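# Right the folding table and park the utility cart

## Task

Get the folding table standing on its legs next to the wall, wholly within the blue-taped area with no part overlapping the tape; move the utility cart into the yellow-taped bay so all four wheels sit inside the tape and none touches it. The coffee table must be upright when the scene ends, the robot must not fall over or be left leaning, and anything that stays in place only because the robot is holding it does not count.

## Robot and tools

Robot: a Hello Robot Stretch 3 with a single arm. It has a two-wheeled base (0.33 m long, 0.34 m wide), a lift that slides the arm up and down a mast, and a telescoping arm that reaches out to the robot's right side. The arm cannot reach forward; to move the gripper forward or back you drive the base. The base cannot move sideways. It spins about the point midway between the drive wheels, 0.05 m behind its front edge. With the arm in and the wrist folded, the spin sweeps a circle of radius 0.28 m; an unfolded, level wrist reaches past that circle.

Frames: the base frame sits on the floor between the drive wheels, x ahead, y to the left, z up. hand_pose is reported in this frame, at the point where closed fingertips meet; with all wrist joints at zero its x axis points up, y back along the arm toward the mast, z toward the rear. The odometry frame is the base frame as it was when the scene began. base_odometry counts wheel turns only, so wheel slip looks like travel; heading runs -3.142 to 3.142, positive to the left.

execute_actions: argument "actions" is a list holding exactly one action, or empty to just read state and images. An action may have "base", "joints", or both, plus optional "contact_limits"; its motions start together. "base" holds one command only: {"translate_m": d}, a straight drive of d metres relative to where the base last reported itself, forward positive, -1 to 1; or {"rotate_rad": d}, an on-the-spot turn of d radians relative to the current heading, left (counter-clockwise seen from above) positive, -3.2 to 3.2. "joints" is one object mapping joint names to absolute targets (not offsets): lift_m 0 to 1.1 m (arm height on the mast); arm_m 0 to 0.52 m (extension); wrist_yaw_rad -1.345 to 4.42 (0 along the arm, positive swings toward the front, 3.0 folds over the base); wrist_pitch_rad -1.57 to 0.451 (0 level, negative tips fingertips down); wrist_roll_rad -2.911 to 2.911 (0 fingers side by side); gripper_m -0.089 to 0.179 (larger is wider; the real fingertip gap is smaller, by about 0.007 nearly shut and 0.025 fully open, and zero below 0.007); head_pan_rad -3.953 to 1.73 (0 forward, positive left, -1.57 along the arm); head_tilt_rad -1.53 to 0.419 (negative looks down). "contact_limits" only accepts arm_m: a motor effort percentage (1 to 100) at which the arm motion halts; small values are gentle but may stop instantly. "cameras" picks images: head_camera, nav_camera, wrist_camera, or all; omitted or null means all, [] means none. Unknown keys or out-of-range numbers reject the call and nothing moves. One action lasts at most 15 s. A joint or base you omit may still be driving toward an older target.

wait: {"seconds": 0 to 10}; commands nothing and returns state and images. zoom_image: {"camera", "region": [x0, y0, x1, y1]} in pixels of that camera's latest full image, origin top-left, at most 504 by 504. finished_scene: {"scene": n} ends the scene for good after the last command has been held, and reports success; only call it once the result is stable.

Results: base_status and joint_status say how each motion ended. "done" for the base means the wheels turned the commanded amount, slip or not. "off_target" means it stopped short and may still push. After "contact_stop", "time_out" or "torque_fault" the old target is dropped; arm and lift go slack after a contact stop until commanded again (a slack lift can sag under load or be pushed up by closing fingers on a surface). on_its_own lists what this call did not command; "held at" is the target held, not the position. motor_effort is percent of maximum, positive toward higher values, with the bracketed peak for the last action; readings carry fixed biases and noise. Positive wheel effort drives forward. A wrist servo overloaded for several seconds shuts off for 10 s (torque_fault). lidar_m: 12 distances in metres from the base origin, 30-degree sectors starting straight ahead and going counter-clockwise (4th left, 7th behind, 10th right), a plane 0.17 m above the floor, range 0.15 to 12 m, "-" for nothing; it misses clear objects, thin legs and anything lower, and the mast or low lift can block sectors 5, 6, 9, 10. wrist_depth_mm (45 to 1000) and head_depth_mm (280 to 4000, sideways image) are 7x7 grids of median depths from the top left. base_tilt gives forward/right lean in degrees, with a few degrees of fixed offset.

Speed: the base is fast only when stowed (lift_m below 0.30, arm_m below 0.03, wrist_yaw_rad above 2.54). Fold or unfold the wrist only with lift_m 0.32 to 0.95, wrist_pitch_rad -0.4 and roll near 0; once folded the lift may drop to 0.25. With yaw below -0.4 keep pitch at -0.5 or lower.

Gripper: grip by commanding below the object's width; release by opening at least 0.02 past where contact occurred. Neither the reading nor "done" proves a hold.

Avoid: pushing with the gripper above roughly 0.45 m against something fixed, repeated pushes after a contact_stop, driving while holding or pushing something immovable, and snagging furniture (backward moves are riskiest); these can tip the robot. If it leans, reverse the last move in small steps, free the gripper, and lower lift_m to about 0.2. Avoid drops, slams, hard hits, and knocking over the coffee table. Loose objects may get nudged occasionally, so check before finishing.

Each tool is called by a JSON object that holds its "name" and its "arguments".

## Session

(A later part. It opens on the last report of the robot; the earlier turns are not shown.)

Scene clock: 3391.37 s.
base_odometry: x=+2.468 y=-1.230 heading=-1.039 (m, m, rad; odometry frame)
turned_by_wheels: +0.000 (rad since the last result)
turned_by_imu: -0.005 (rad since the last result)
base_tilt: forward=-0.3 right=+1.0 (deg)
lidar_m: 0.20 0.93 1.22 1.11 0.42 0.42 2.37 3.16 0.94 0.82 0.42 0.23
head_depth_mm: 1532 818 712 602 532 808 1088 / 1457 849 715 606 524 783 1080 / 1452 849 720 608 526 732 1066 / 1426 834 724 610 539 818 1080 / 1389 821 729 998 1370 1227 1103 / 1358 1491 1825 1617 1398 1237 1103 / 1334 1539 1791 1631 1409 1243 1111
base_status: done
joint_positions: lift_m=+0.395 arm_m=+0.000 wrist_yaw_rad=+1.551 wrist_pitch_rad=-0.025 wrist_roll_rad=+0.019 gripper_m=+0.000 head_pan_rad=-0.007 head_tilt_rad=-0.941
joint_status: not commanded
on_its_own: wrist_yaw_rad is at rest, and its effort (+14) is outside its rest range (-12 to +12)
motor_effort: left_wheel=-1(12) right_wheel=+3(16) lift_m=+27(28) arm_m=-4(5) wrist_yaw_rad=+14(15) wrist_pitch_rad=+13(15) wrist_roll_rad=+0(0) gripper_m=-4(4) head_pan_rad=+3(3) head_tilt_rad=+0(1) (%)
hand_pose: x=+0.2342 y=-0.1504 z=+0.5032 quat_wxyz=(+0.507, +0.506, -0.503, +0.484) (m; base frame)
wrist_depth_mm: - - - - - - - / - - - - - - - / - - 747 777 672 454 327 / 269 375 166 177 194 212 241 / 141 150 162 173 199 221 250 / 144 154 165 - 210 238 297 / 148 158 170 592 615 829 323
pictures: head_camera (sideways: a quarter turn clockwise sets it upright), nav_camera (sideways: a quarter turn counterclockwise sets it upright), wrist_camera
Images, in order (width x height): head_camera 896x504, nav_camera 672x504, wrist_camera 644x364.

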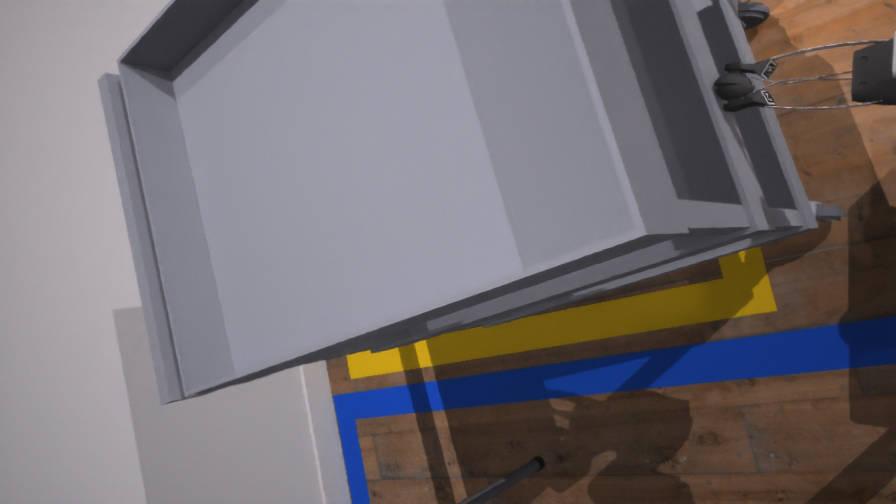

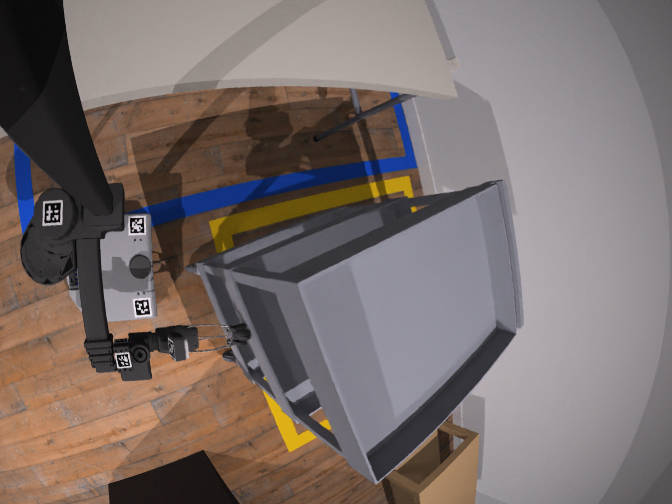

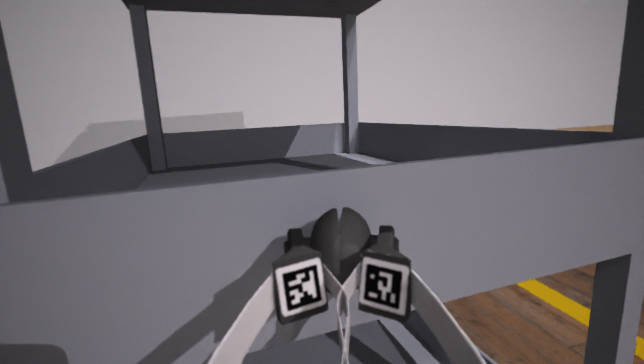

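{"name": "execute_actions", "arguments": {"actions": [{"base":{"translate_m":-0.08},"joints":{"wrist_yaw_rad":1.57}}], "cameras": []}}

{"name": "execute_actions", "arguments": {"actions": [{"base":{"rotate_rad":0.38}}]}}

Scene clock: 3425.20 s.
base_odometry: x=+2.428 y=-1.161 heading=-1.039 (m, m, rad; odometry frame)
turned_by_wheels: +0.000 (rad since the last result)
turned_by_imu: +0.001 (rad since the last result)
base_tilt: forward=-0.3 right=+0.9 (deg)
lidar_m: 0.28 1.00 1.25 1.09 0.36 1.29 2.34 3.09 0.95 0.84 0.59 0.32
head_depth_mm: 1597 838 710 603 851 1155 1094 / 1492 873 715 604 837 1093 1107 / 1482 882 720 608 560 1033 1090 / 1472 861 723 610 846 1166 1099 / 1454 862 767 1513 1398 1232 1101 / 1431 1622 1861 1628 1400 1239 1107 / 1396 1616 1830 1624 1412 1244 1110
base_status: done
joint_positions: lift_m=+0.395 arm_m=+0.000 wrist_yaw_rad=+1.567 wrist_pitch_rad=-0.025 wrist_roll_rad=+0.019 gripper_m=+0.000 head_pan_rad=-0.007 head_tilt_rad=-0.941
joint_status: all done
motor_effort: left_wheel=+2(4) right_wheel=-1(3) lift_m=+27(27) arm_m=-3(3) wrist_yaw_rad=+2(14) wrist_pitch_rad=+13(13) wrist_roll_rad=+0(0) gripper_m=-2(4) head_pan_rad=+2(2) head_tilt_rad=+0(0) (%)
hand_pose: x=+0.2342 y=-0.1462 z=+0.5032 quat_wxyz=(+0.503, +0.510, -0.499, +0.488) (m; base frame)
wrist_depth_mm: - 688 - - - - 333 / - 717 - - - - - / - 550 817 860 748 477 342 / - 215 233 251 275 303 341 / - 219 238 252 284 327 - / - 226 244 - - - 937 / 903 258 636 638 606 792 783
pictures: none
No camera images: the call's "cameras" was empty. Leave "cameras" out to get every camera's image.

Scene clock: 3426.80 s.
base_odometry: x=+2.428 y=-1.161 heading=-0.659 (m, m, rad; odometry frame)
turned_by_wheels: +0.380 (rad since the last result)
turned_by_imu: +0.375 (rad since the last result)
base_tilt: forward=-0.3 right=+1.0 (deg)
lidar_m: 0.45 1.26 1.10 0.37 0.36 1.85 3.08 3.28 0.85 0.84 0.35 0.28
head_depth_mm: 1396 839 709 602 531 795 1074 / 1416 848 712 631 564 740 1075 / 1453 1691 1887 1558 1333 1180 1093 / 1483 1735 1894 1606 1390 1225 1100 / 1509 1658 1849 1581 1394 1232 1102 / 1537 1002 840 1558 1403 1235 1103 / 1558 1009 823 692 1330 1244 1108
base_status: done
joint_positions: lift_m=+0.395 arm_m=+0.000 wrist_yaw_rad=+1.568 wrist_pitch_rad=-0.025 wrist_roll_rad=+0.019 gripper_m=+0.000 head_pan_rad=-0.007 head_tilt_rad=-0.941
joint_status: not commanded
motor_effort: left_wheel=-1(5) right_wheel=+2(5) lift_m=+27(27) arm_m=-3(4) wrist_yaw_rad=+2(2) wrist_pitch_rad=+13(13) wrist_roll_rad=+0(0) gripper_m=-3(3) head_pan_rad=+2(3) head_tilt_rad=+0(0) (%)
hand_pose: x=+0.2342 y=-0.1461 z=+0.5032 quat_wxyz=(+0.503, +0.510, -0.499, +0.488) (m; base frame)
wrist_depth_mm: 484 668 - - - - - / 934 - - - - - - / - - - 764 744 722 568 / - - 911 182 178 175 171 / - - - 184 182 179 176 / - - - - 188 186 182 / 905 898 846 209 607 589 557
pictures: head_camera (sideways: a quarter turn clockwise sets it upright), nav_camera (sideways: a quarter turn counterclockwise sets it upright), wrist_camera
Images, in order (width x height): head_camera 896x504, nav_camera 672x504, wrist_camera 644x364.

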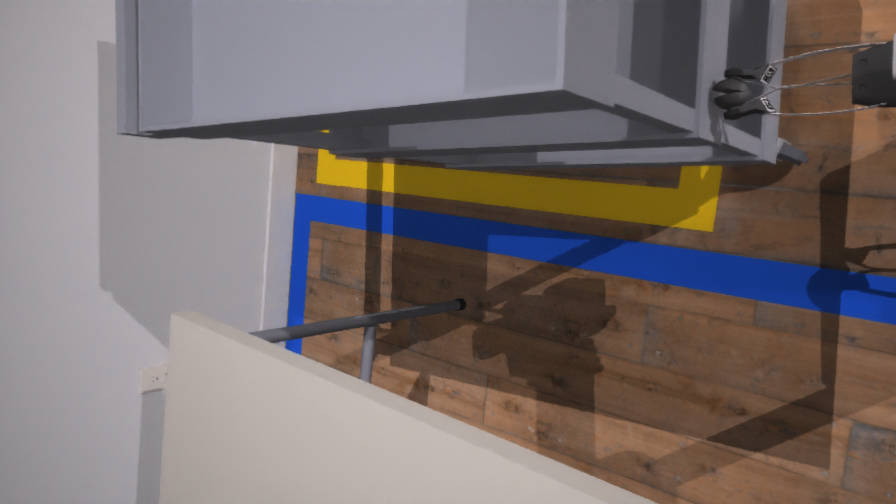

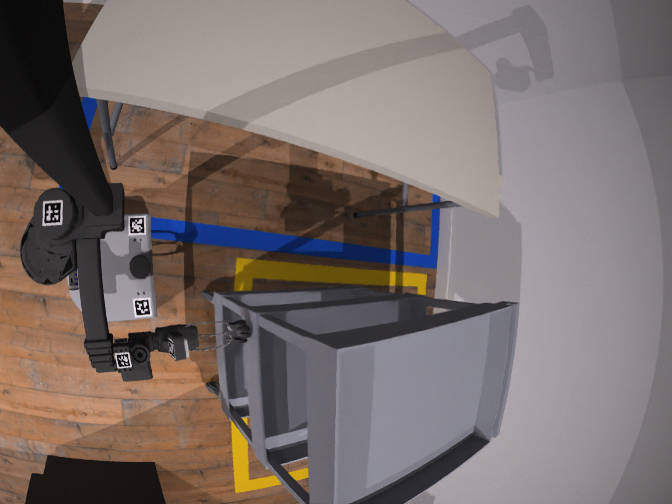

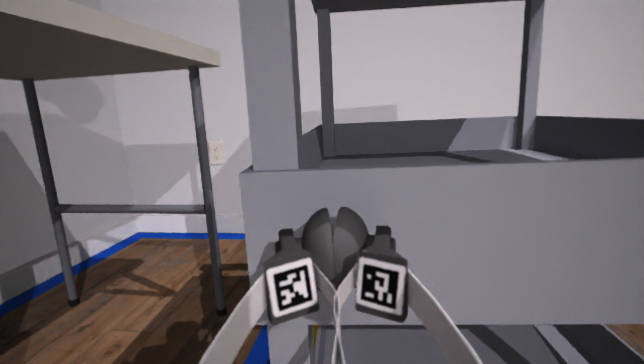

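{"name": "execute_actions", "arguments": {"actions": []}}

Scene clock: 3452.40 s.
base_odometry: x=+2.428 y=-1.161 heading=-0.659 (m, m, rad; odometry frame)
turned_by_wheels: +0.000 (rad since the last result)
turned_by_imu: +0.001 (rad since the last result)
base_tilt: forward=-0.3 right=+0.9 (deg)
lidar_m: 0.45 1.26 1.10 0.37 0.36 1.85 3.09 3.28 0.85 0.84 0.35 0.28
head_depth_mm: 1400 839 711 602 530 796 1073 / 1414 847 714 632 565 742 1077 / 1464 1708 1873 1556 1332 1185 1094 / 1487 1732 1893 1606 1390 1229 1099 / 1510 1651 1849 1585 1400 1232 1103 / 1530 1003 840 1551 1400 1232 1106 / 1551 1009 819 693 1333 1242 1111
base_status: done
joint_positions: lift_m=+0.395 arm_m=+0.000 wrist_yaw_rad=+1.568 wrist_pitch_rad=-0.025 wrist_roll_rad=+0.019 gripper_m=+0.000 head_pan_rad=-0.007 head_tilt_rad=-0.941
joint_status: not commanded
motor_effort: left_wheel=-1(5) right_wheel=+2(5) lift_m=+28(27) arm_m=-4(4) wrist_yaw_rad=+1(2) wrist_pitch_rad=+13(13) wrist_roll_rad=+0(0) gripper_m=-4(3) head_pan_rad=+3(3) head_tilt_rad=+0(0) (%)
hand_pose: x=+0.2342 y=-0.1461 z=+0.5032 quat_wxyz=(+0.503, +0.510, -0.499, +0.488) (m; base frame)
wrist_depth_mm: 480 657 - - - - - / 941 - - - - - - / - - - 764 752 720 558 / - - 916 182 177 175 171 / - - - 185 182 180 176 / - - - - 187 185 181 / 931 886 863 209 599 576 557
pictures: head_camera (sideways: a quarter turn clockwise sets it upright), nav_camera (sideways: a quarter turn counterclockwise sets it upright), wrist_camera
Images, in order (width x height): head_camera 896x504, nav_camera 672x504, wrist_camera 644x364.

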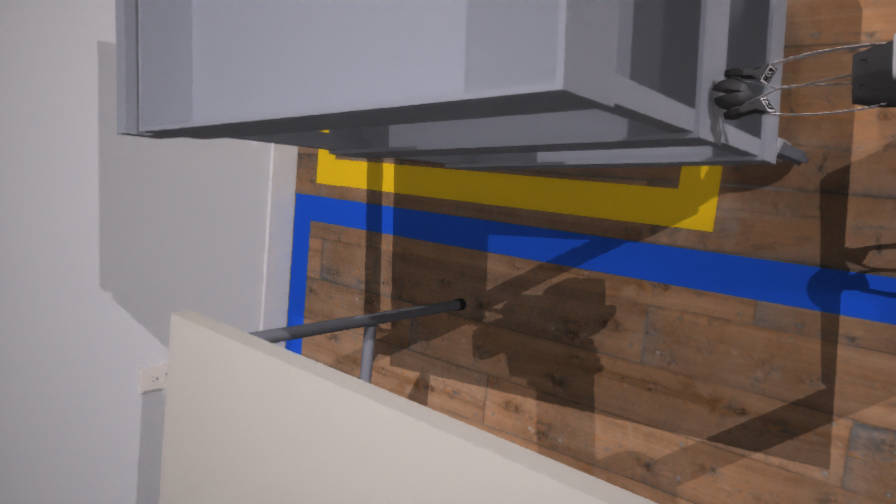

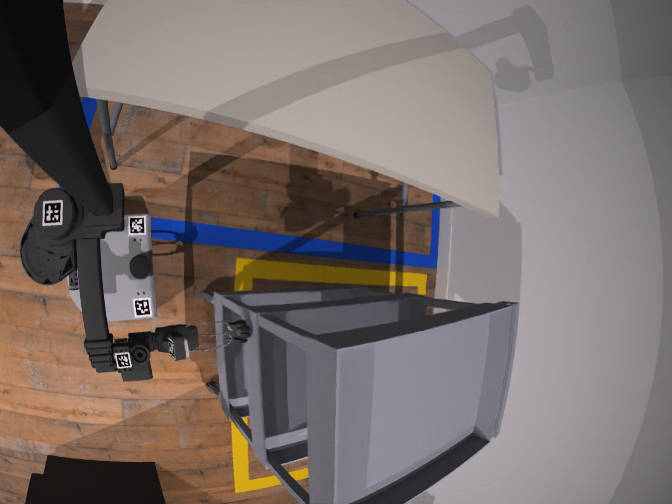

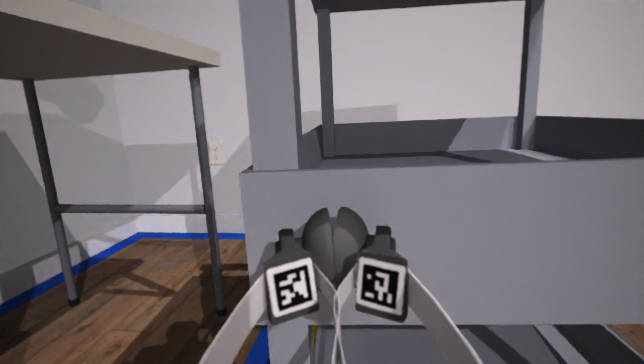

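{"name": "execute_actions", "arguments": {"actions": [{"base":{"translate_m":0.12}}]}}

Scene clock: 3476.43 s.
base_odometry: x=+2.523 y=-1.235 heading=-0.659 (m, m, rad; odometry frame)
turned_by_wheels: +0.000 (rad since the last result)
turned_by_imu: +0.001 (rad since the last result)
base_tilt: forward=-0.3 right=+0.9 (deg)
lidar_m: 0.54 1.16 1.08 0.86 1.17 1.82 3.21 1.07 0.87 0.87 0.34 0.28
head_depth_mm: 1290 838 710 602 532 794 1072 / 1328 853 743 946 827 766 1073 / 1351 1577 1800 1589 1358 1203 1096 / 1376 1609 1823 1604 1393 1224 1096 / 1400 1588 1809 1580 1393 1228 1101 / 1419 1545 819 1270 1404 1233 1106 / 1442 1578 823 693 623 1225 1109
base_status: done
joint_positions: lift_m=+0.395 arm_m=+0.000 wrist_yaw_rad=+1.563 wrist_pitch_rad=-0.025 wrist_roll_rad=+0.019 gripper_m=+0.000 head_pan_rad=-0.007 head_tilt_rad=-0.941
joint_status: not commanded
motor_effort: left_wheel=-2(4) right_wheel=+4(11) lift_m=+27(27) arm_m=-3(4) wrist_yaw_rad=+5(8) wrist_pitch_rad=+13(13) wrist_roll_rad=+0(0) gripper_m=-3(4) head_pan_rad=+3(2) head_tilt_rad=+0(0) (%)
hand_pose: x=+0.2342 y=-0.1473 z=+0.5032 quat_wxyz=(+0.504, +0.509, -0.500, +0.487) (m; base frame)
wrist_depth_mm: 464 611 - 682 - - - / - - - 716 - - - / - - - 708 742 722 596 / - - - 178 174 169 164 / - - - 183 178 174 168 / - - - - 181 178 174 / 903 876 854 206 578 570 513
pictures: head_camera (sideways: a quarter turn clockwise sets it upright), nav_camera (sideways: a quarter turn counterclockwise sets it upright), wrist_camera
Images, in order (width x height): head_camera 896x504, nav_camera 672x504, wrist_camera 644x364.

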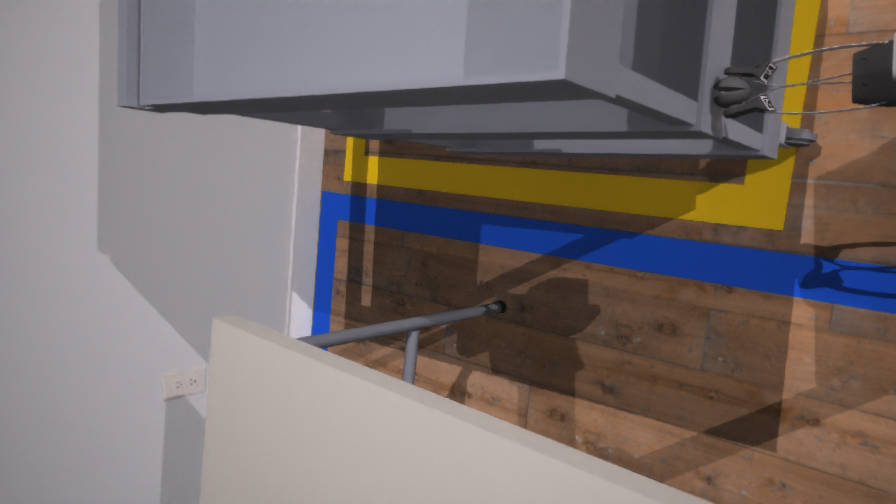

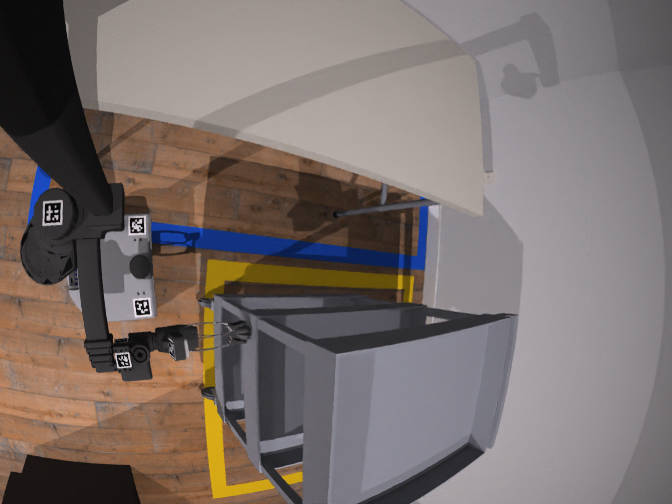

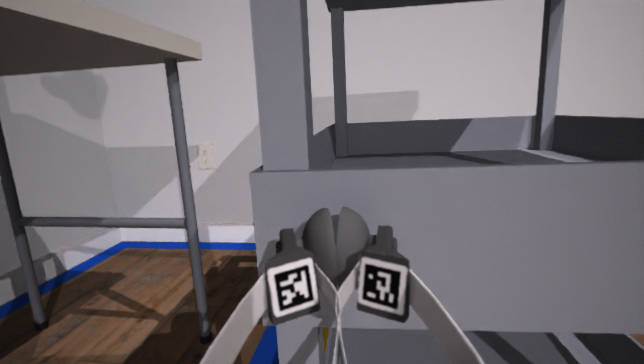

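{"name": "execute_actions", "arguments": {"actions": [{"base":{"translate_m":0.08},"joints":{"arm_m":0.025}}]}}

Scene clock: 3483.30 s.
base_odometry: x=+2.586 y=-1.284 heading=-0.660 (m, m, rad; odometry frame)
turned_by_wheels: +0.000 (rad since the last result)
turned_by_imu: +0.001 (rad since the last result)
base_tilt: forward=-0.4 right=+0.9 (deg)
lidar_m: 0.66 1.09 1.08 0.88 0.46 1.80 3.28 1.09 0.89 1.58 0.34 0.29
head_depth_mm: 1223 839 712 602 512 795 1076 / 1257 1400 1049 983 856 754 1074 / 1284 1497 1758 1602 1382 1217 1095 / 1302 1516 1777 1605 1383 1230 1101 / 1328 1517 1764 1569 1392 1231 1107 / 1343 1540 818 739 1399 1237 1109 / 1365 1575 820 693 611 1202 1113
base_status: done
joint_positions: lift_m=+0.395 arm_m=+0.025 wrist_yaw_rad=+1.577 wrist_pitch_rad=-0.025 wrist_roll_rad=+0.019 gripper_m=+0.000 head_pan_rad=-0.007 head_tilt_rad=-0.941
joint_status: all done
motor_effort: left_wheel=-1(5) right_wheel=+3(9) lift_m=+27(27) arm_m=+6(9) wrist_yaw_rad=-6(19) wrist_pitch_rad=+13(13) wrist_roll_rad=+0(0) gripper_m=-3(4) head_pan_rad=+3(2) head_tilt_rad=+0(0) (%)
hand_pose: x=+0.2342 y=-0.1681 z=+0.5032 quat_wxyz=(+0.500, +0.512, -0.497, +0.491) (m; base frame)
wrist_depth_mm: 462 640 - - - - - / - - - - - - - / - - - 700 745 705 609 / - - - 179 171 165 160 / - - - - 175 169 164 / - - - - 179 174 168 / 904 899 796 210 578 576 174
pictures: head_camera (sideways: a quarter turn clockwise sets it upright), nav_camera (sideways: a quarter turn counterclockwise sets it upright), wrist_camera
Images, in order (width x height): head_camera 896x504, nav_camera 672x504, wrist_camera 644x364.

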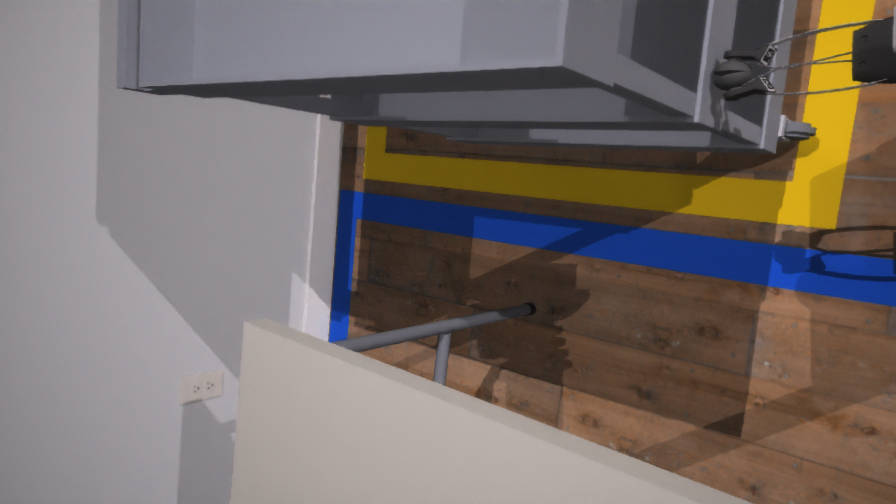

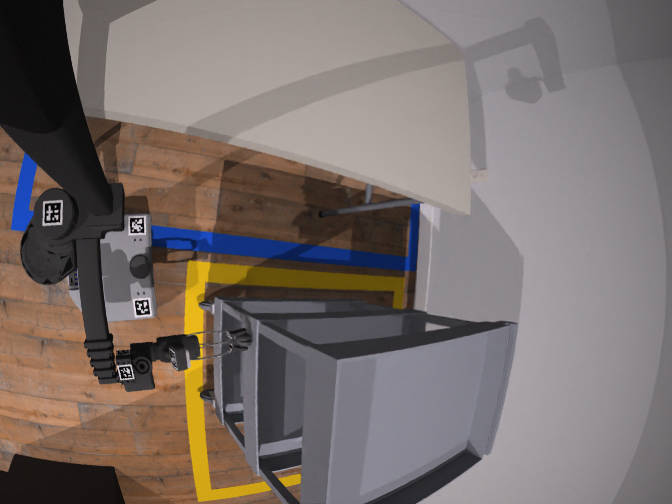

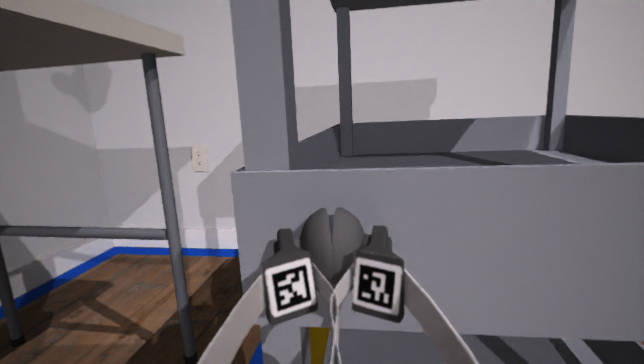

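{"name": "execute_actions", "arguments": {"actions": [{"base":{"translate_m":0.1},"joints":{"arm_m":0.04}}]}}

Scene clock: 3491.63 s.
base_odometry: x=+2.665 y=-1.345 heading=-0.660 (m, m, rad; odometry frame)
turned_by_wheels: +0.000 (rad since the last result)
turned_by_imu: +0.001 (rad since the last result)
base_tilt: forward=-0.4 right=+1.0 (deg)
lidar_m: 0.70 1.02 1.06 1.05 1.15 0.53 3.38 1.11 0.93 1.59 0.35 0.29
head_depth_mm: 1138 829 692 585 514 791 1080 / 1174 1367 1542 1049 903 865 1076 / 1193 1392 1664 1594 1384 1218 1097 / 1209 1417 1716 1597 1392 1231 1096 / 1230 1443 1652 1579 1372 1229 1106 / 1250 1469 818 712 1370 1238 1106 / 1267 1503 821 693 599 576 1107
base_status: done
joint_positions: lift_m=+0.395 arm_m=+0.040 wrist_yaw_rad=+1.579 wrist_pitch_rad=-0.025 wrist_roll_rad=+0.019 gripper_m=+0.000 head_pan_rad=-0.007 head_tilt_rad=-0.941
joint_status: all done
motor_effort: left_wheel=-1(5) right_wheel=+3(9) lift_m=+27(27) arm_m=+6(9) wrist_yaw_rad=-7(18) wrist_pitch_rad=+13(13) wrist_roll_rad=+0(0) gripper_m=-2(4) head_pan_rad=+3(3) head_tilt_rad=+0(0) (%)
hand_pose: x=+0.2342 y=-0.1826 z=+0.5032 quat_wxyz=(+0.500, +0.513, -0.496, +0.491) (m; base frame)
wrist_depth_mm: 464 608 - - - - - / - - - - - - - / - - - 726 737 706 632 / - - - 178 171 164 156 / - - - - 174 167 160 / - - - - 178 172 165 / 932 860 867 211 579 179 171
pictures: head_camera (sideways: a quarter turn clockwise sets it upright), nav_camera (sideways: a quarter turn counterclockwise sets it upright), wrist_camera
Images, in order (width x height): head_camera 896x504, nav_camera 672x504, wrist_camera 644x364.

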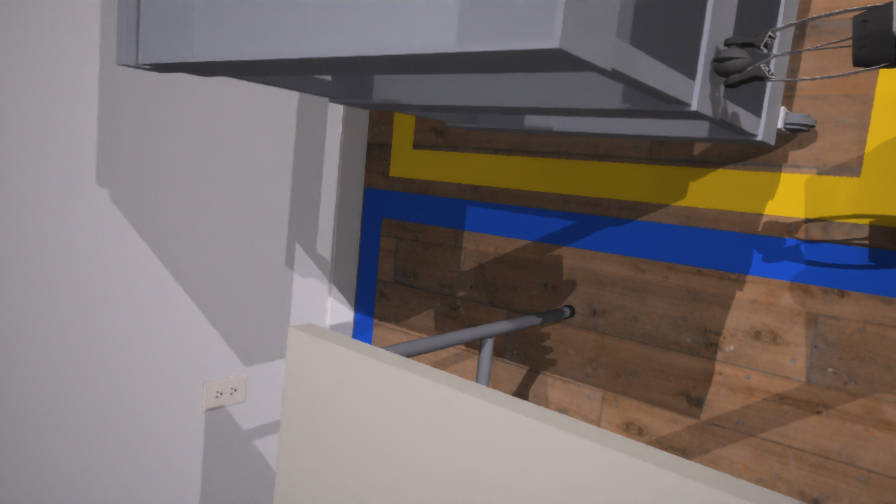

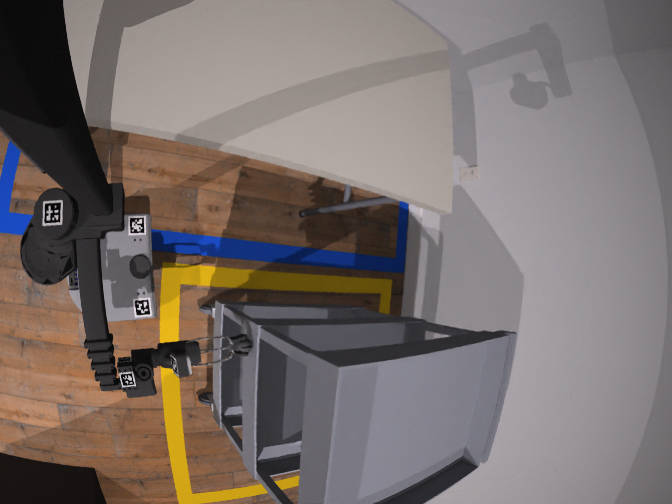

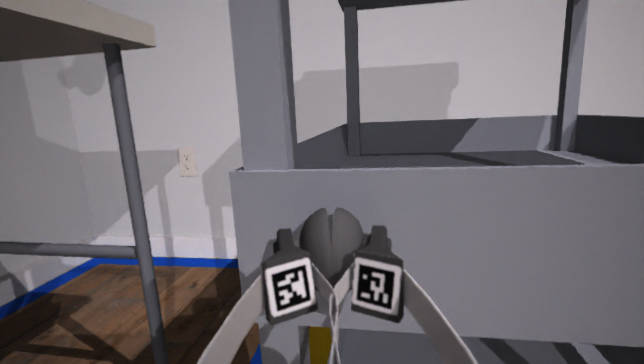

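{"name": "zoom_image", "arguments": {"camera": "head_camera", "region": [340, 40, 844, 240]}}

{"name": "execute_actions", "arguments": {"actions": [{"base":{"translate_m":-0.12},"joints":{"lift_m":0.12,"arm_m":0.0}}]}}

Region (340, 40, 844, 240) of head_camera's 896x504 image, scaled by 1.000; it fills the top 200 rows of this view, and the rest is white.

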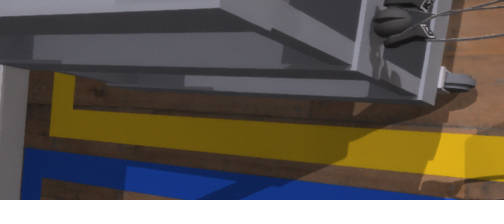

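Scene clock: 3505.77 s.
base_odometry: x=+2.570 y=-1.271 heading=-0.660 (m, m, rad; odometry frame)
turned_by_wheels: +0.000 (rad since the last result)
turned_by_imu: +0.001 (rad since the last result)
base_tilt: forward=-0.4 right=+0.9 (deg)
lidar_m: 0.70 1.11 1.08 0.87 0.45 1.81 3.26 1.08 0.88 1.40 0.49 0.40
head_depth_mm: 1193 865 710 583 868 1130 1088 / 1264 1432 1166 1001 833 1127 1081 / 1295 1520 1765 1593 1386 1221 1097 / 1322 1545 1794 1598 1387 1227 1097 / 1341 1547 1775 1582 1397 1232 1102 / 1373 1555 817 744 1406 1233 1104 / 1383 1549 821 693 612 1201 1112
base_status: done
joint_positions: lift_m=+0.120 arm_m=+0.000 wrist_yaw_rad=+1.572 wrist_pitch_rad=-0.024 wrist_roll_rad=+0.019 gripper_m=+0.000 head_pan_rad=-0.007 head_tilt_rad=-0.941
joint_status: all done
motor_effort: left_wheel=-1(5) right_wheel=+2(2) lift_m=+21(22) arm_m=-4(5) wrist_yaw_rad=-2(8) wrist_pitch_rad=+13(13) wrist_roll_rad=+0(0) gripper_m=-3(3) head_pan_rad=+3(2) head_tilt_rad=+0(0) (%)
hand_pose: x=+0.2342 y=-0.1450 z=+0.2286 quat_wxyz=(+0.501, +0.511, -0.498, +0.490) (m; base frame)
wrist_depth_mm: - - - 813 660 696 - / - - - - - - - / - - - - - - - / - - - 696 676 649 550 / 909 897 854 916 298 288 274 / 621 609 607 - 308 295 284 / 473 479 462 426 428 440 428
pictures: head_camera (sideways: a quarter turn clockwise sets it upright), nav_camera (sideways: a quarter turn counterclockwise sets it upright), wrist_camera
Images, in order (width x height): head_camera 896x504, nav_camera 672x504, wrist_camera 644x364.

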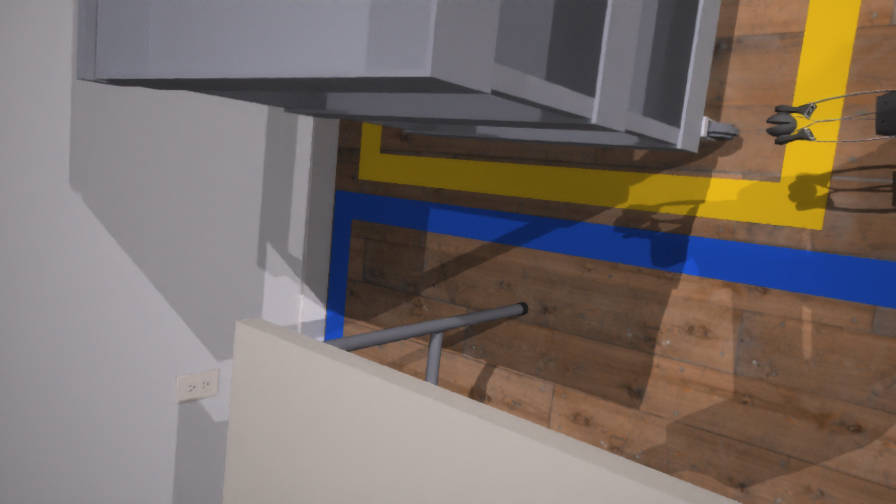

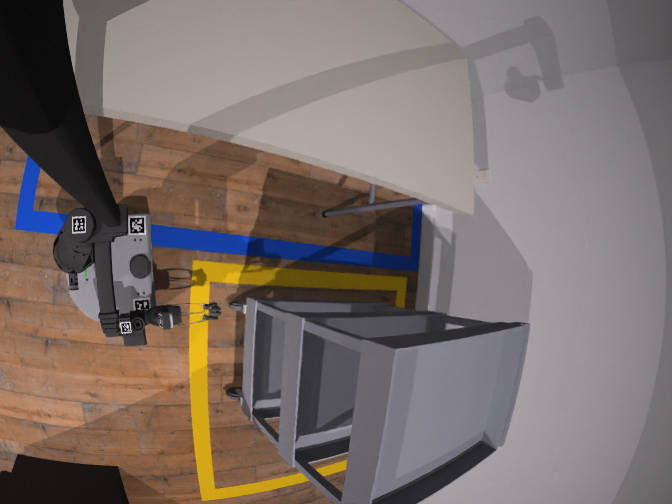

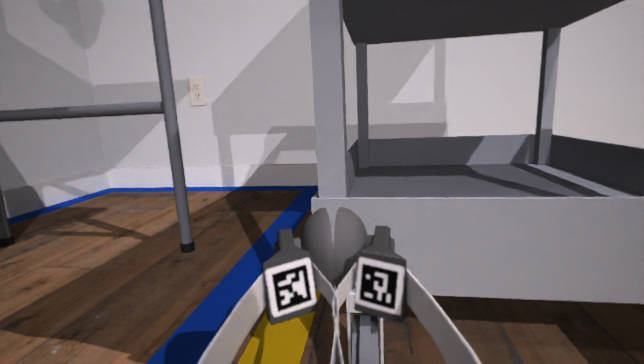

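{"name": "execute_actions", "arguments": {"actions": [{"joints":{"lift_m":0.02,"arm_m":0.09}}], "cameras": ["wrist_camera"]}}

Scene clock: 3530.57 s.
base_odometry: x=+2.570 y=-1.271 heading=-0.660 (m, m, rad; odometry frame)
turned_by_wheels: +0.000 (rad since the last result)
turned_by_imu: +0.001 (rad since the last result)
base_tilt: forward=-0.4 right=+0.9 (deg)
lidar_m: 0.70 1.11 1.08 0.87 0.45 1.81 3.26 1.08 0.88 1.41 0.49 0.40
head_depth_mm: 1191 865 710 583 869 1129 1088 / 1262 1435 1168 1000 834 1133 1090 / 1297 1519 1776 1598 1381 1219 1095 / 1322 1548 1803 1602 1397 1222 1102 / 1336 1547 1772 1583 1393 1235 1101 / 1366 1547 817 744 1404 1236 1110 / 1387 1542 822 693 612 1200 1110
base_status: not commanded
joint_positions: lift_m=+0.085 arm_m=+0.090 wrist_yaw_rad=+1.572 wrist_pitch_rad=-0.016 wrist_roll_rad=+0.024 gripper_m=+0.000 head_pan_rad=-0.007 head_tilt_rad=-0.941
joint_status: lift_m contact_stop (moved -0.035 of -0.100); the others done
on_its_own: lift_m is slack since a contact_stop, until your next command for it (your +0.020 is given up)
motor_effort: left_wheel=-1(1) right_wheel=+2(2) lift_m=+25(47) arm_m=+6(20) wrist_yaw_rad=-2(23) wrist_pitch_rad=+9(39) wrist_roll_rad=-3(51) gripper_m=-2(3) head_pan_rad=+3(2) head_tilt_rad=+0(0) (%)
hand_pose: x=+0.2345 y=-0.2343 z=+0.1953 quat_wxyz=(+0.498, +0.510, -0.501, +0.490) (m; base frame)
wrist_depth_mm: - - - 804 776 - - / - - - - - - - / - - - - 849 818 - / - - 305 292 279 266 255 / 861 796 312 297 285 273 262 / 575 562 550 - 486 480 465 / 435 427 394 387 403 392 384
pictures: wrist_camera
ARM HIT: the arm struck its own base hard.
Images, in order (width x height): wrist_camera 644x364.

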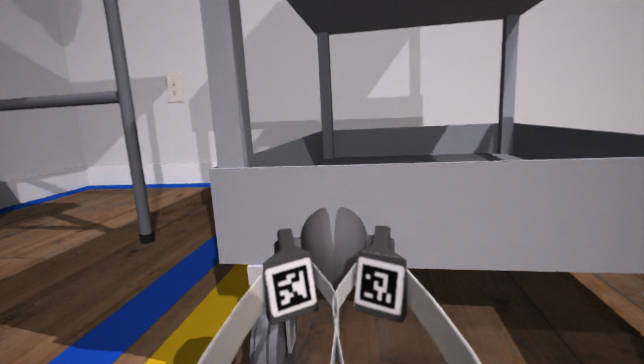

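{"name": "execute_actions", "arguments": {"actions": [{"joints":{"lift_m":0.11,"arm_m":0.22}}], "cameras": []}}

{"name": "execute_actions", "arguments": {"actions": [{"joints":{"lift_m":0.04,"wrist_yaw_rad":1.85}}], "cameras": ["wrist_camera","nav_camera"]}}

Scene clock: 3538.57 s.
base_odometry: x=+2.570 y=-1.271 heading=-0.660 (m, m, rad; odometry frame)
turned_by_wheels: +0.000 (rad since the last result)
turned_by_imu: +0.001 (rad since the last result)
base_tilt: forward=-0.3 right=+1.0 (deg)
lidar_m: 0.70 1.11 1.08 0.87 0.45 1.80 3.26 1.08 0.88 1.41 0.49 0.40
head_depth_mm: 1193 866 711 583 869 1127 1086 / 1261 1437 1168 1006 833 1130 1088 / 1289 1521 1772 1596 1385 1225 1093 / 1318 1540 1806 1607 1395 1226 1098 / 1336 1542 1783 1586 1399 1231 1105 / 1365 1550 817 745 1399 1239 1108 / 1389 1552 824 694 612 1202 1113
base_status: not commanded
joint_positions: lift_m=+0.110 arm_m=+0.220 wrist_yaw_rad=+1.571 wrist_pitch_rad=-0.017 wrist_roll_rad=+0.023 gripper_m=+0.000 head_pan_rad=-0.007 head_tilt_rad=-0.941
joint_status: all done
motor_effort: left_wheel=-1(1) right_wheel=+2(1) lift_m=+28(28) arm_m=+5(6) wrist_yaw_rad=-2(2) wrist_pitch_rad=+9(9) wrist_roll_rad=-3(3) gripper_m=-3(3) head_pan_rad=+3(3) head_tilt_rad=+0(0) (%)
hand_pose: x=+0.2344 y=-0.3645 z=+0.2201 quat_wxyz=(+0.499, +0.510, -0.501, +0.490) (m; base frame)
wrist_depth_mm: 669 - 689 647 676 - 231 / - - - - - - 232 / - - - - - - 249 / - 410 626 687 637 435 243 / 898 307 291 278 262 255 244 / 623 317 301 - 270 261 251 / 470 340 449 446 434 407 385
pictures: none
No camera images: the call's "cameras" was empty. Leave "cameras" out to get every camera's image.

Scene clock: 3540.03 s.
base_odometry: x=+2.570 y=-1.271 heading=-0.660 (m, m, rad; odometry frame)
turned_by_wheels: +0.000 (rad since the last result)
turned_by_imu: +0.000 (rad since the last result)
base_tilt: forward=-0.3 right=+0.9 (deg)
lidar_m: 0.70 1.11 1.08 0.87 0.45 1.81 3.27 1.08 0.88 1.41 0.49 0.40
head_depth_mm: 1193 865 710 585 868 1125 1087 / 1263 1435 1165 1002 834 1123 1089 / 1299 1515 1769 1600 1380 1218 1096 / 1322 1540 1808 1603 1385 1222 1097 / 1343 1537 1771 1579 1392 1231 1103 / 1363 1556 818 744 1400 1237 1109 / 1382 1555 823 693 613 1203 1111
base_status: not commanded
joint_positions: lift_m=+0.040 arm_m=+0.220 wrist_yaw_rad=+1.847 wrist_pitch_rad=-0.017 wrist_roll_rad=+0.023 gripper_m=+0.000 head_pan_rad=-0.007 head_tilt_rad=-0.941
joint_status: all done
motor_effort: left_wheel=-1(1) right_wheel=+2(2) lift_m=+21(24) arm_m=+6(6) wrist_yaw_rad=+1(4) wrist_pitch_rad=+9(9) wrist_roll_rad=-3(3) gripper_m=-2(3) head_pan_rad=+2(2) head_tilt_rad=+0(0) (%)
hand_pose: x=+0.2247 y=-0.2948 z=+0.1504 quat_wxyz=(+0.427, +0.574, -0.426, +0.554) (m; base frame)
wrist_depth_mm: - - 783 - - - - / - - 802 - - - - / - - 337 298 260 235 212 / - - 345 303 266 240 220 / 705 678 562 678 551 495 229 / 481 466 433 - 452 411 405 / 360 355 342 339 333 325 317
pictures: nav_camera (sideways: a quarter turn counterclockwise sets it upright), wrist_camera
Images, in order (width x height): nav_camera 672x504, wrist_camera 644x364.

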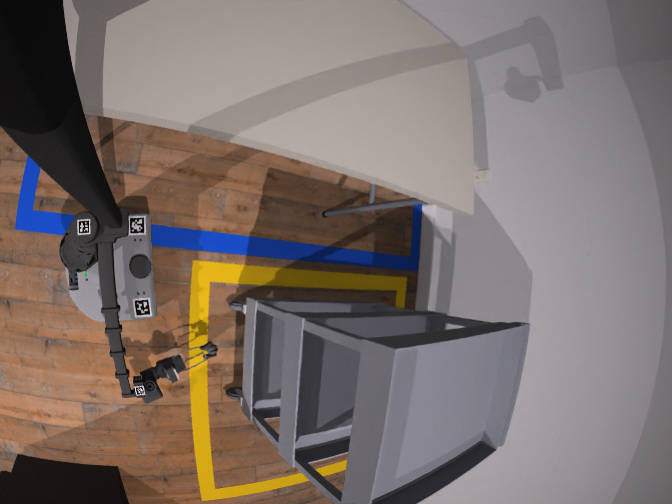

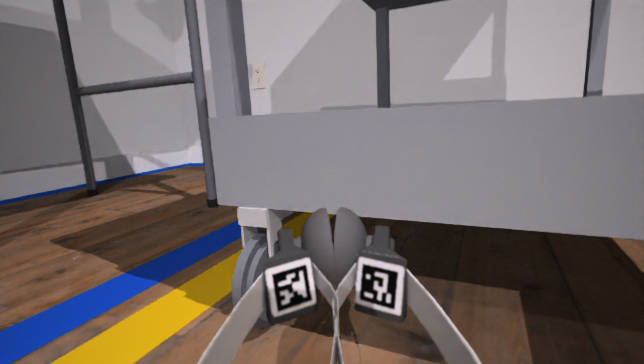

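{"name": "execute_actions", "arguments": {"actions": [{"joints":{"lift_m":0.005,"wrist_yaw_rad":1.75,"gripper_m":0.17}}], "cameras": ["wrist_camera"]}}

Scene clock: 3546.20 s.
base_odometry: x=+2.570 y=-1.271 heading=-0.660 (m, m, rad; odometry frame)
turned_by_wheels: +0.000 (rad since the last result)
turned_by_imu: +0.001 (rad since the last result)
base_tilt: forward=-0.4 right=+0.9 (deg)
lidar_m: 0.70 1.11 1.08 0.87 0.45 1.80 3.24 1.08 0.88 1.41 0.49 0.40
head_depth_mm: 1199 868 710 583 870 1129 1092 / 1265 1435 1166 1005 833 1128 1088 / 1300 1516 1767 1602 1382 1217 1096 / 1321 1545 1802 1601 1393 1224 1099 / 1340 1538 1776 1585 1397 1233 1103 / 1365 1554 817 746 1405 1235 1109 / 1379 1549 824 693 611 1205 1110
base_status: not commanded
joint_positions: lift_m=+0.005 arm_m=+0.220 wrist_yaw_rad=+1.753 wrist_pitch_rad=-0.017 wrist_roll_rad=+0.023 gripper_m=+0.170 head_pan_rad=-0.007 head_tilt_rad=-0.941
joint_status: all done
motor_effort: left_wheel=-2(2) right_wheel=+2(2) lift_m=+21(24) arm_m=+5(5) wrist_yaw_rad=-2(3) wrist_pitch_rad=+9(9) wrist_roll_rad=-3(3) gripper_m=+1(95) head_pan_rad=+2(2) head_tilt_rad=+0(0) (%)
hand_pose: x=+0.2302 y=-0.3184 z=+0.1154 quat_wxyz=(+0.452, +0.553, -0.453, +0.533) (m; base frame)
wrist_depth_mm: - - - - - - - / - 795 309 273 246 226 212 / - - 304 278 255 234 216 / - 931 324 707 670 639 227 / 602 597 337 530 508 487 499 / 405 388 341 372 360 347 - / - 286 291 284 279 273 255
pictures: wrist_camera
Images, in order (width x height): wrist_camera 644x364.

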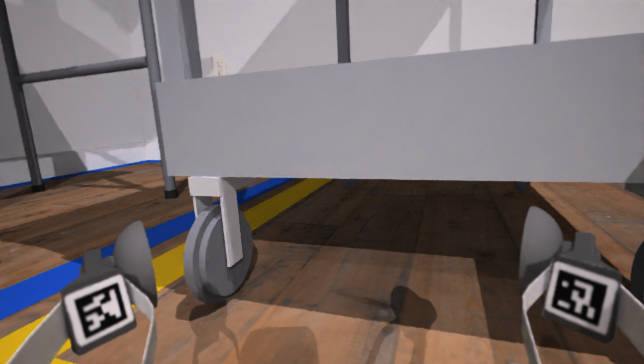

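{"name": "execute_actions", "arguments": {"actions": [{"joints":{"lift_m":0.0,"wrist_pitch_rad":-0.33}}], "cameras": ["wrist_camera"]}}

Scene clock: 3552.80 s.
base_odometry: x=+2.570 y=-1.271 heading=-0.660 (m, m, rad; odometry frame)
turned_by_wheels: +0.000 (rad since the last result)
turned_by_imu: +0.001 (rad since the last result)
base_tilt: forward=-0.4 right=+1.0 (deg)
lidar_m: 0.70 1.11 1.08 0.87 0.45 1.81 3.26 1.08 0.88 1.40 0.49 0.40
head_depth_mm: 1195 865 711 583 868 1129 1086 / 1259 1430 1168 993 834 1131 1092 / 1303 1517 1778 1599 1381 1218 1095 / 1322 1542 1797 1606 1389 1228 1101 / 1341 1547 1782 1587 1396 1231 1103 / 1363 1550 818 743 1402 1238 1103 / 1381 1553 823 693 613 1203 1108
base_status: not commanded
joint_positions: lift_m=+0.000 arm_m=+0.220 wrist_yaw_rad=+1.752 wrist_pitch_rad=-0.343 wrist_roll_rad=+0.023 gripper_m=+0.170 head_pan_rad=-0.007 head_tilt_rad=-0.941
joint_status: all done
motor_effort: left_wheel=-1(1) right_wheel=+2(2) lift_m=+21(21) arm_m=+5(5) wrist_yaw_rad=-2(2) wrist_pitch_rad=+7(10) wrist_roll_rad=-3(3) gripper_m=+0(0) head_pan_rad=+3(2) head_tilt_rad=+0(0) (%)
hand_pose: x=+0.2080 y=-0.3226 z=+0.0300 quat_wxyz=(+0.535, +0.618, -0.359, +0.451) (m; base frame)
wrist_depth_mm: - - 320 - - 882 905 / 720 670 343 600 563 527 504 / 437 413 346 384 369 358 343 / 314 304 293 285 278 269 260 / 244 243 233 226 220 217 218 / 202 194 191 188 184 181 - / - 163 163 160 158 155 148
pictures: wrist_camera
Images, in order (width x height): wrist_camera 644x364.

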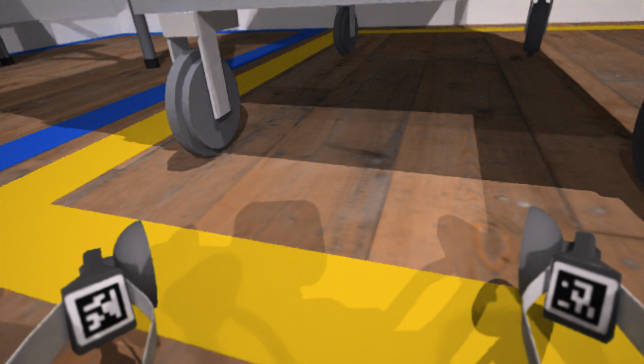

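{"name": "zoom_image", "arguments": {"camera": "wrist_camera", "region": [120, 0, 420, 170]}}

Region (120, 0, 420, 170) of wrist_camera's 644x364 image, scaled by 1.680; it fills the top 286 rows of this view, and the rest is white.

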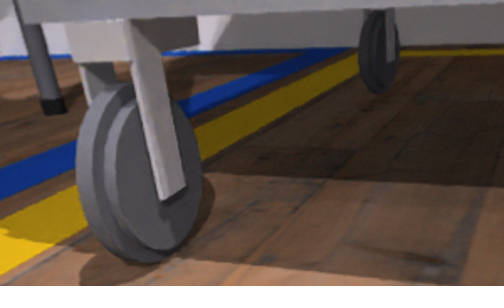

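{"name": "execute_actions", "arguments": {"actions": [{"joints":{"lift_m":0.2,"wrist_pitch_rad":0.0}}], "cameras": []}}

{"name": "execute_actions", "arguments": {"actions": [{"base":{"translate_m":-0.15},"joints":{"arm_m":0.0,"head_pan_rad":-0.6,"head_tilt_rad":-0.7}}]}}

Scene clock: 3570.20 s.
base_odometry: x=+2.570 y=-1.271 heading=-0.660 (m, m, rad; odometry frame)
turned_by_wheels: +0.000 (rad since the last result)
turned_by_imu: +0.001 (rad since the last result)
base_tilt: forward=-0.4 right=+1.0 (deg)
lidar_m: 0.70 1.11 1.08 0.87 0.45 1.80 3.26 1.08 0.88 1.41 0.49 0.40
head_depth_mm: 1194 866 710 583 867 1131 1084 / 1267 1431 1167 991 831 1128 1090 / 1297 1510 1767 1598 1386 1221 1093 / 1321 1545 1795 1603 1384 1223 1101 / 1341 1540 1770 1581 1398 1234 1099 / 1362 1551 816 744 1400 1234 1110 / 1386 1545 821 693 612 1202 1112
base_status: not commanded
joint_positions: lift_m=+0.200 arm_m=+0.220 wrist_yaw_rad=+1.752 wrist_pitch_rad=-0.025 wrist_roll_rad=+0.023 gripper_m=+0.170 head_pan_rad=-0.007 head_tilt_rad=-0.941
joint_status: all done
motor_effort: left_wheel=-1(1) right_wheel=+2(2) lift_m=+28(28) arm_m=+6(6) wrist_yaw_rad=-3(2) wrist_pitch_rad=+14(15) wrist_roll_rad=-3(3) gripper_m=+0(0) head_pan_rad=+3(2) head_tilt_rad=+0(0) (%)
hand_pose: x=+0.2300 y=-0.3185 z=+0.3079 quat_wxyz=(+0.455, +0.555, -0.451, +0.531) (m; base frame)
wrist_depth_mm: - - 295 310 328 347 372 / - - - - - - - / - - - - - - - / - - - - 845 774 - / - - 460 613 608 596 494 / 795 758 353 327 436 422 - / - 578 355 318 287 264 244
pictures: none
No camera images: the call's "cameras" was empty. Leave "cameras" out to get every camera's image.

Scene clock: 3573.07 s.
base_odometry: x=+2.451 y=-1.179 heading=-0.660 (m, m, rad; odometry frame)
turned_by_wheels: +0.000 (rad since the last result)
turned_by_imu: +0.001 (rad since the last result)
base_tilt: forward=-0.4 right=+0.9 (deg)
lidar_m: 0.55 1.23 1.10 0.85 1.19 1.84 3.11 3.27 0.85 0.84 0.67 0.55
head_depth_mm: 1717 1954 2226 1925 1612 1351 1165 / 1637 1844 1976 849 1062 1270 1163 / 1552 1741 1000 844 1037 1256 1169 / 1488 1618 1050 744 1039 1176 1173 / 1421 1541 1060 795 1012 966 1134 / 1370 1495 1069 800 1019 1339 1184 / 1317 1441 1097 1797 1660 1387 1189
base_status: done
joint_positions: lift_m=+0.200 arm_m=+0.000 wrist_yaw_rad=+1.752 wrist_pitch_rad=-0.025 wrist_roll_rad=+0.023 gripper_m=+0.170 head_pan_rad=-0.593 head_tilt_rad=-0.704
joint_status: all done
motor_effort: left_wheel=-1(4) right_wheel=+2(2) lift_m=+28(28) arm_m=-6(6) wrist_yaw_rad=-1(2) wrist_pitch_rad=+14(14) wrist_roll_rad=-3(3) gripper_m=+0(0) head_pan_rad=-3(30) head_tilt_rad=+1(15) (%)
hand_pose: x=+0.2300 y=-0.0994 z=+0.3079 quat_wxyz=(+0.455, +0.555, -0.451, +0.531) (m; base frame)
wrist_depth_mm: - - - - 405 380 367 / - - - - 935 - - / - - - - - - - / - - - - 977 890 813 / - - - - 462 427 612 / 824 781 754 738 475 432 - / - 577 588 571 545 553 520
pictures: head_camera (sideways: a quarter turn clockwise sets it upright), nav_camera (sideways: a quarter turn counterclockwise sets it upright), wrist_camera
Images, in order (width x height): head_camera 896x504, nav_camera 672x504, wrist_camera 644x364.

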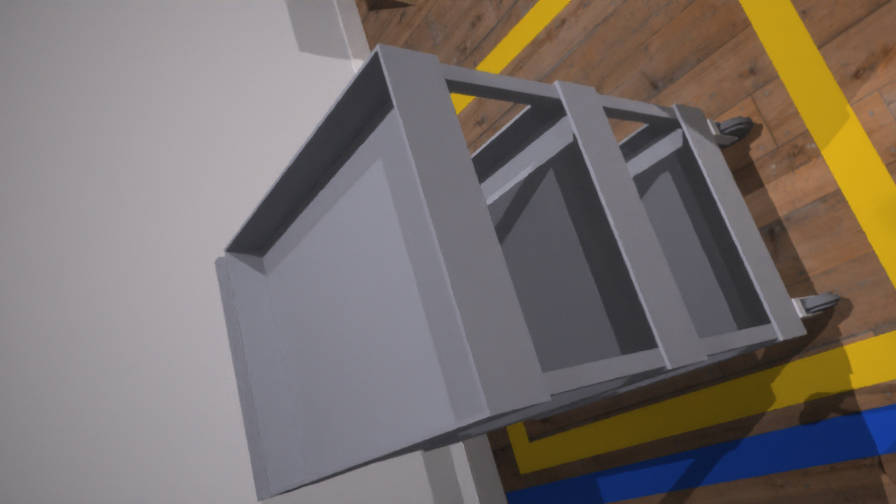

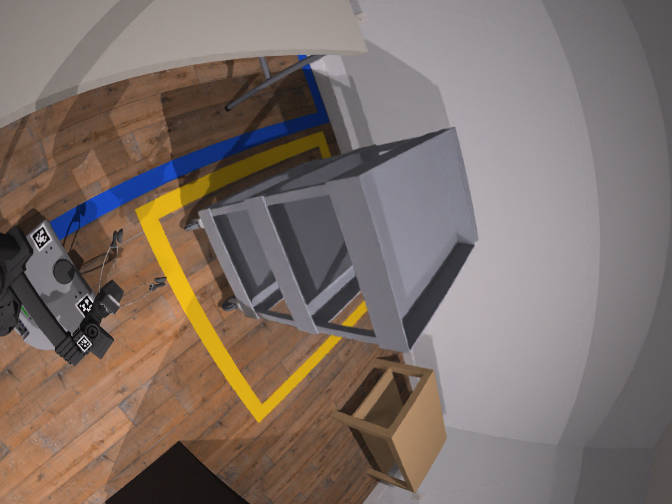

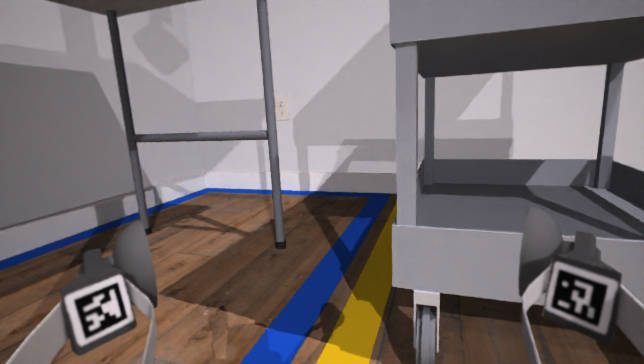

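{"name": "finished_scene", "arguments": {"scene": 2}}

The scene is finished: the task was done.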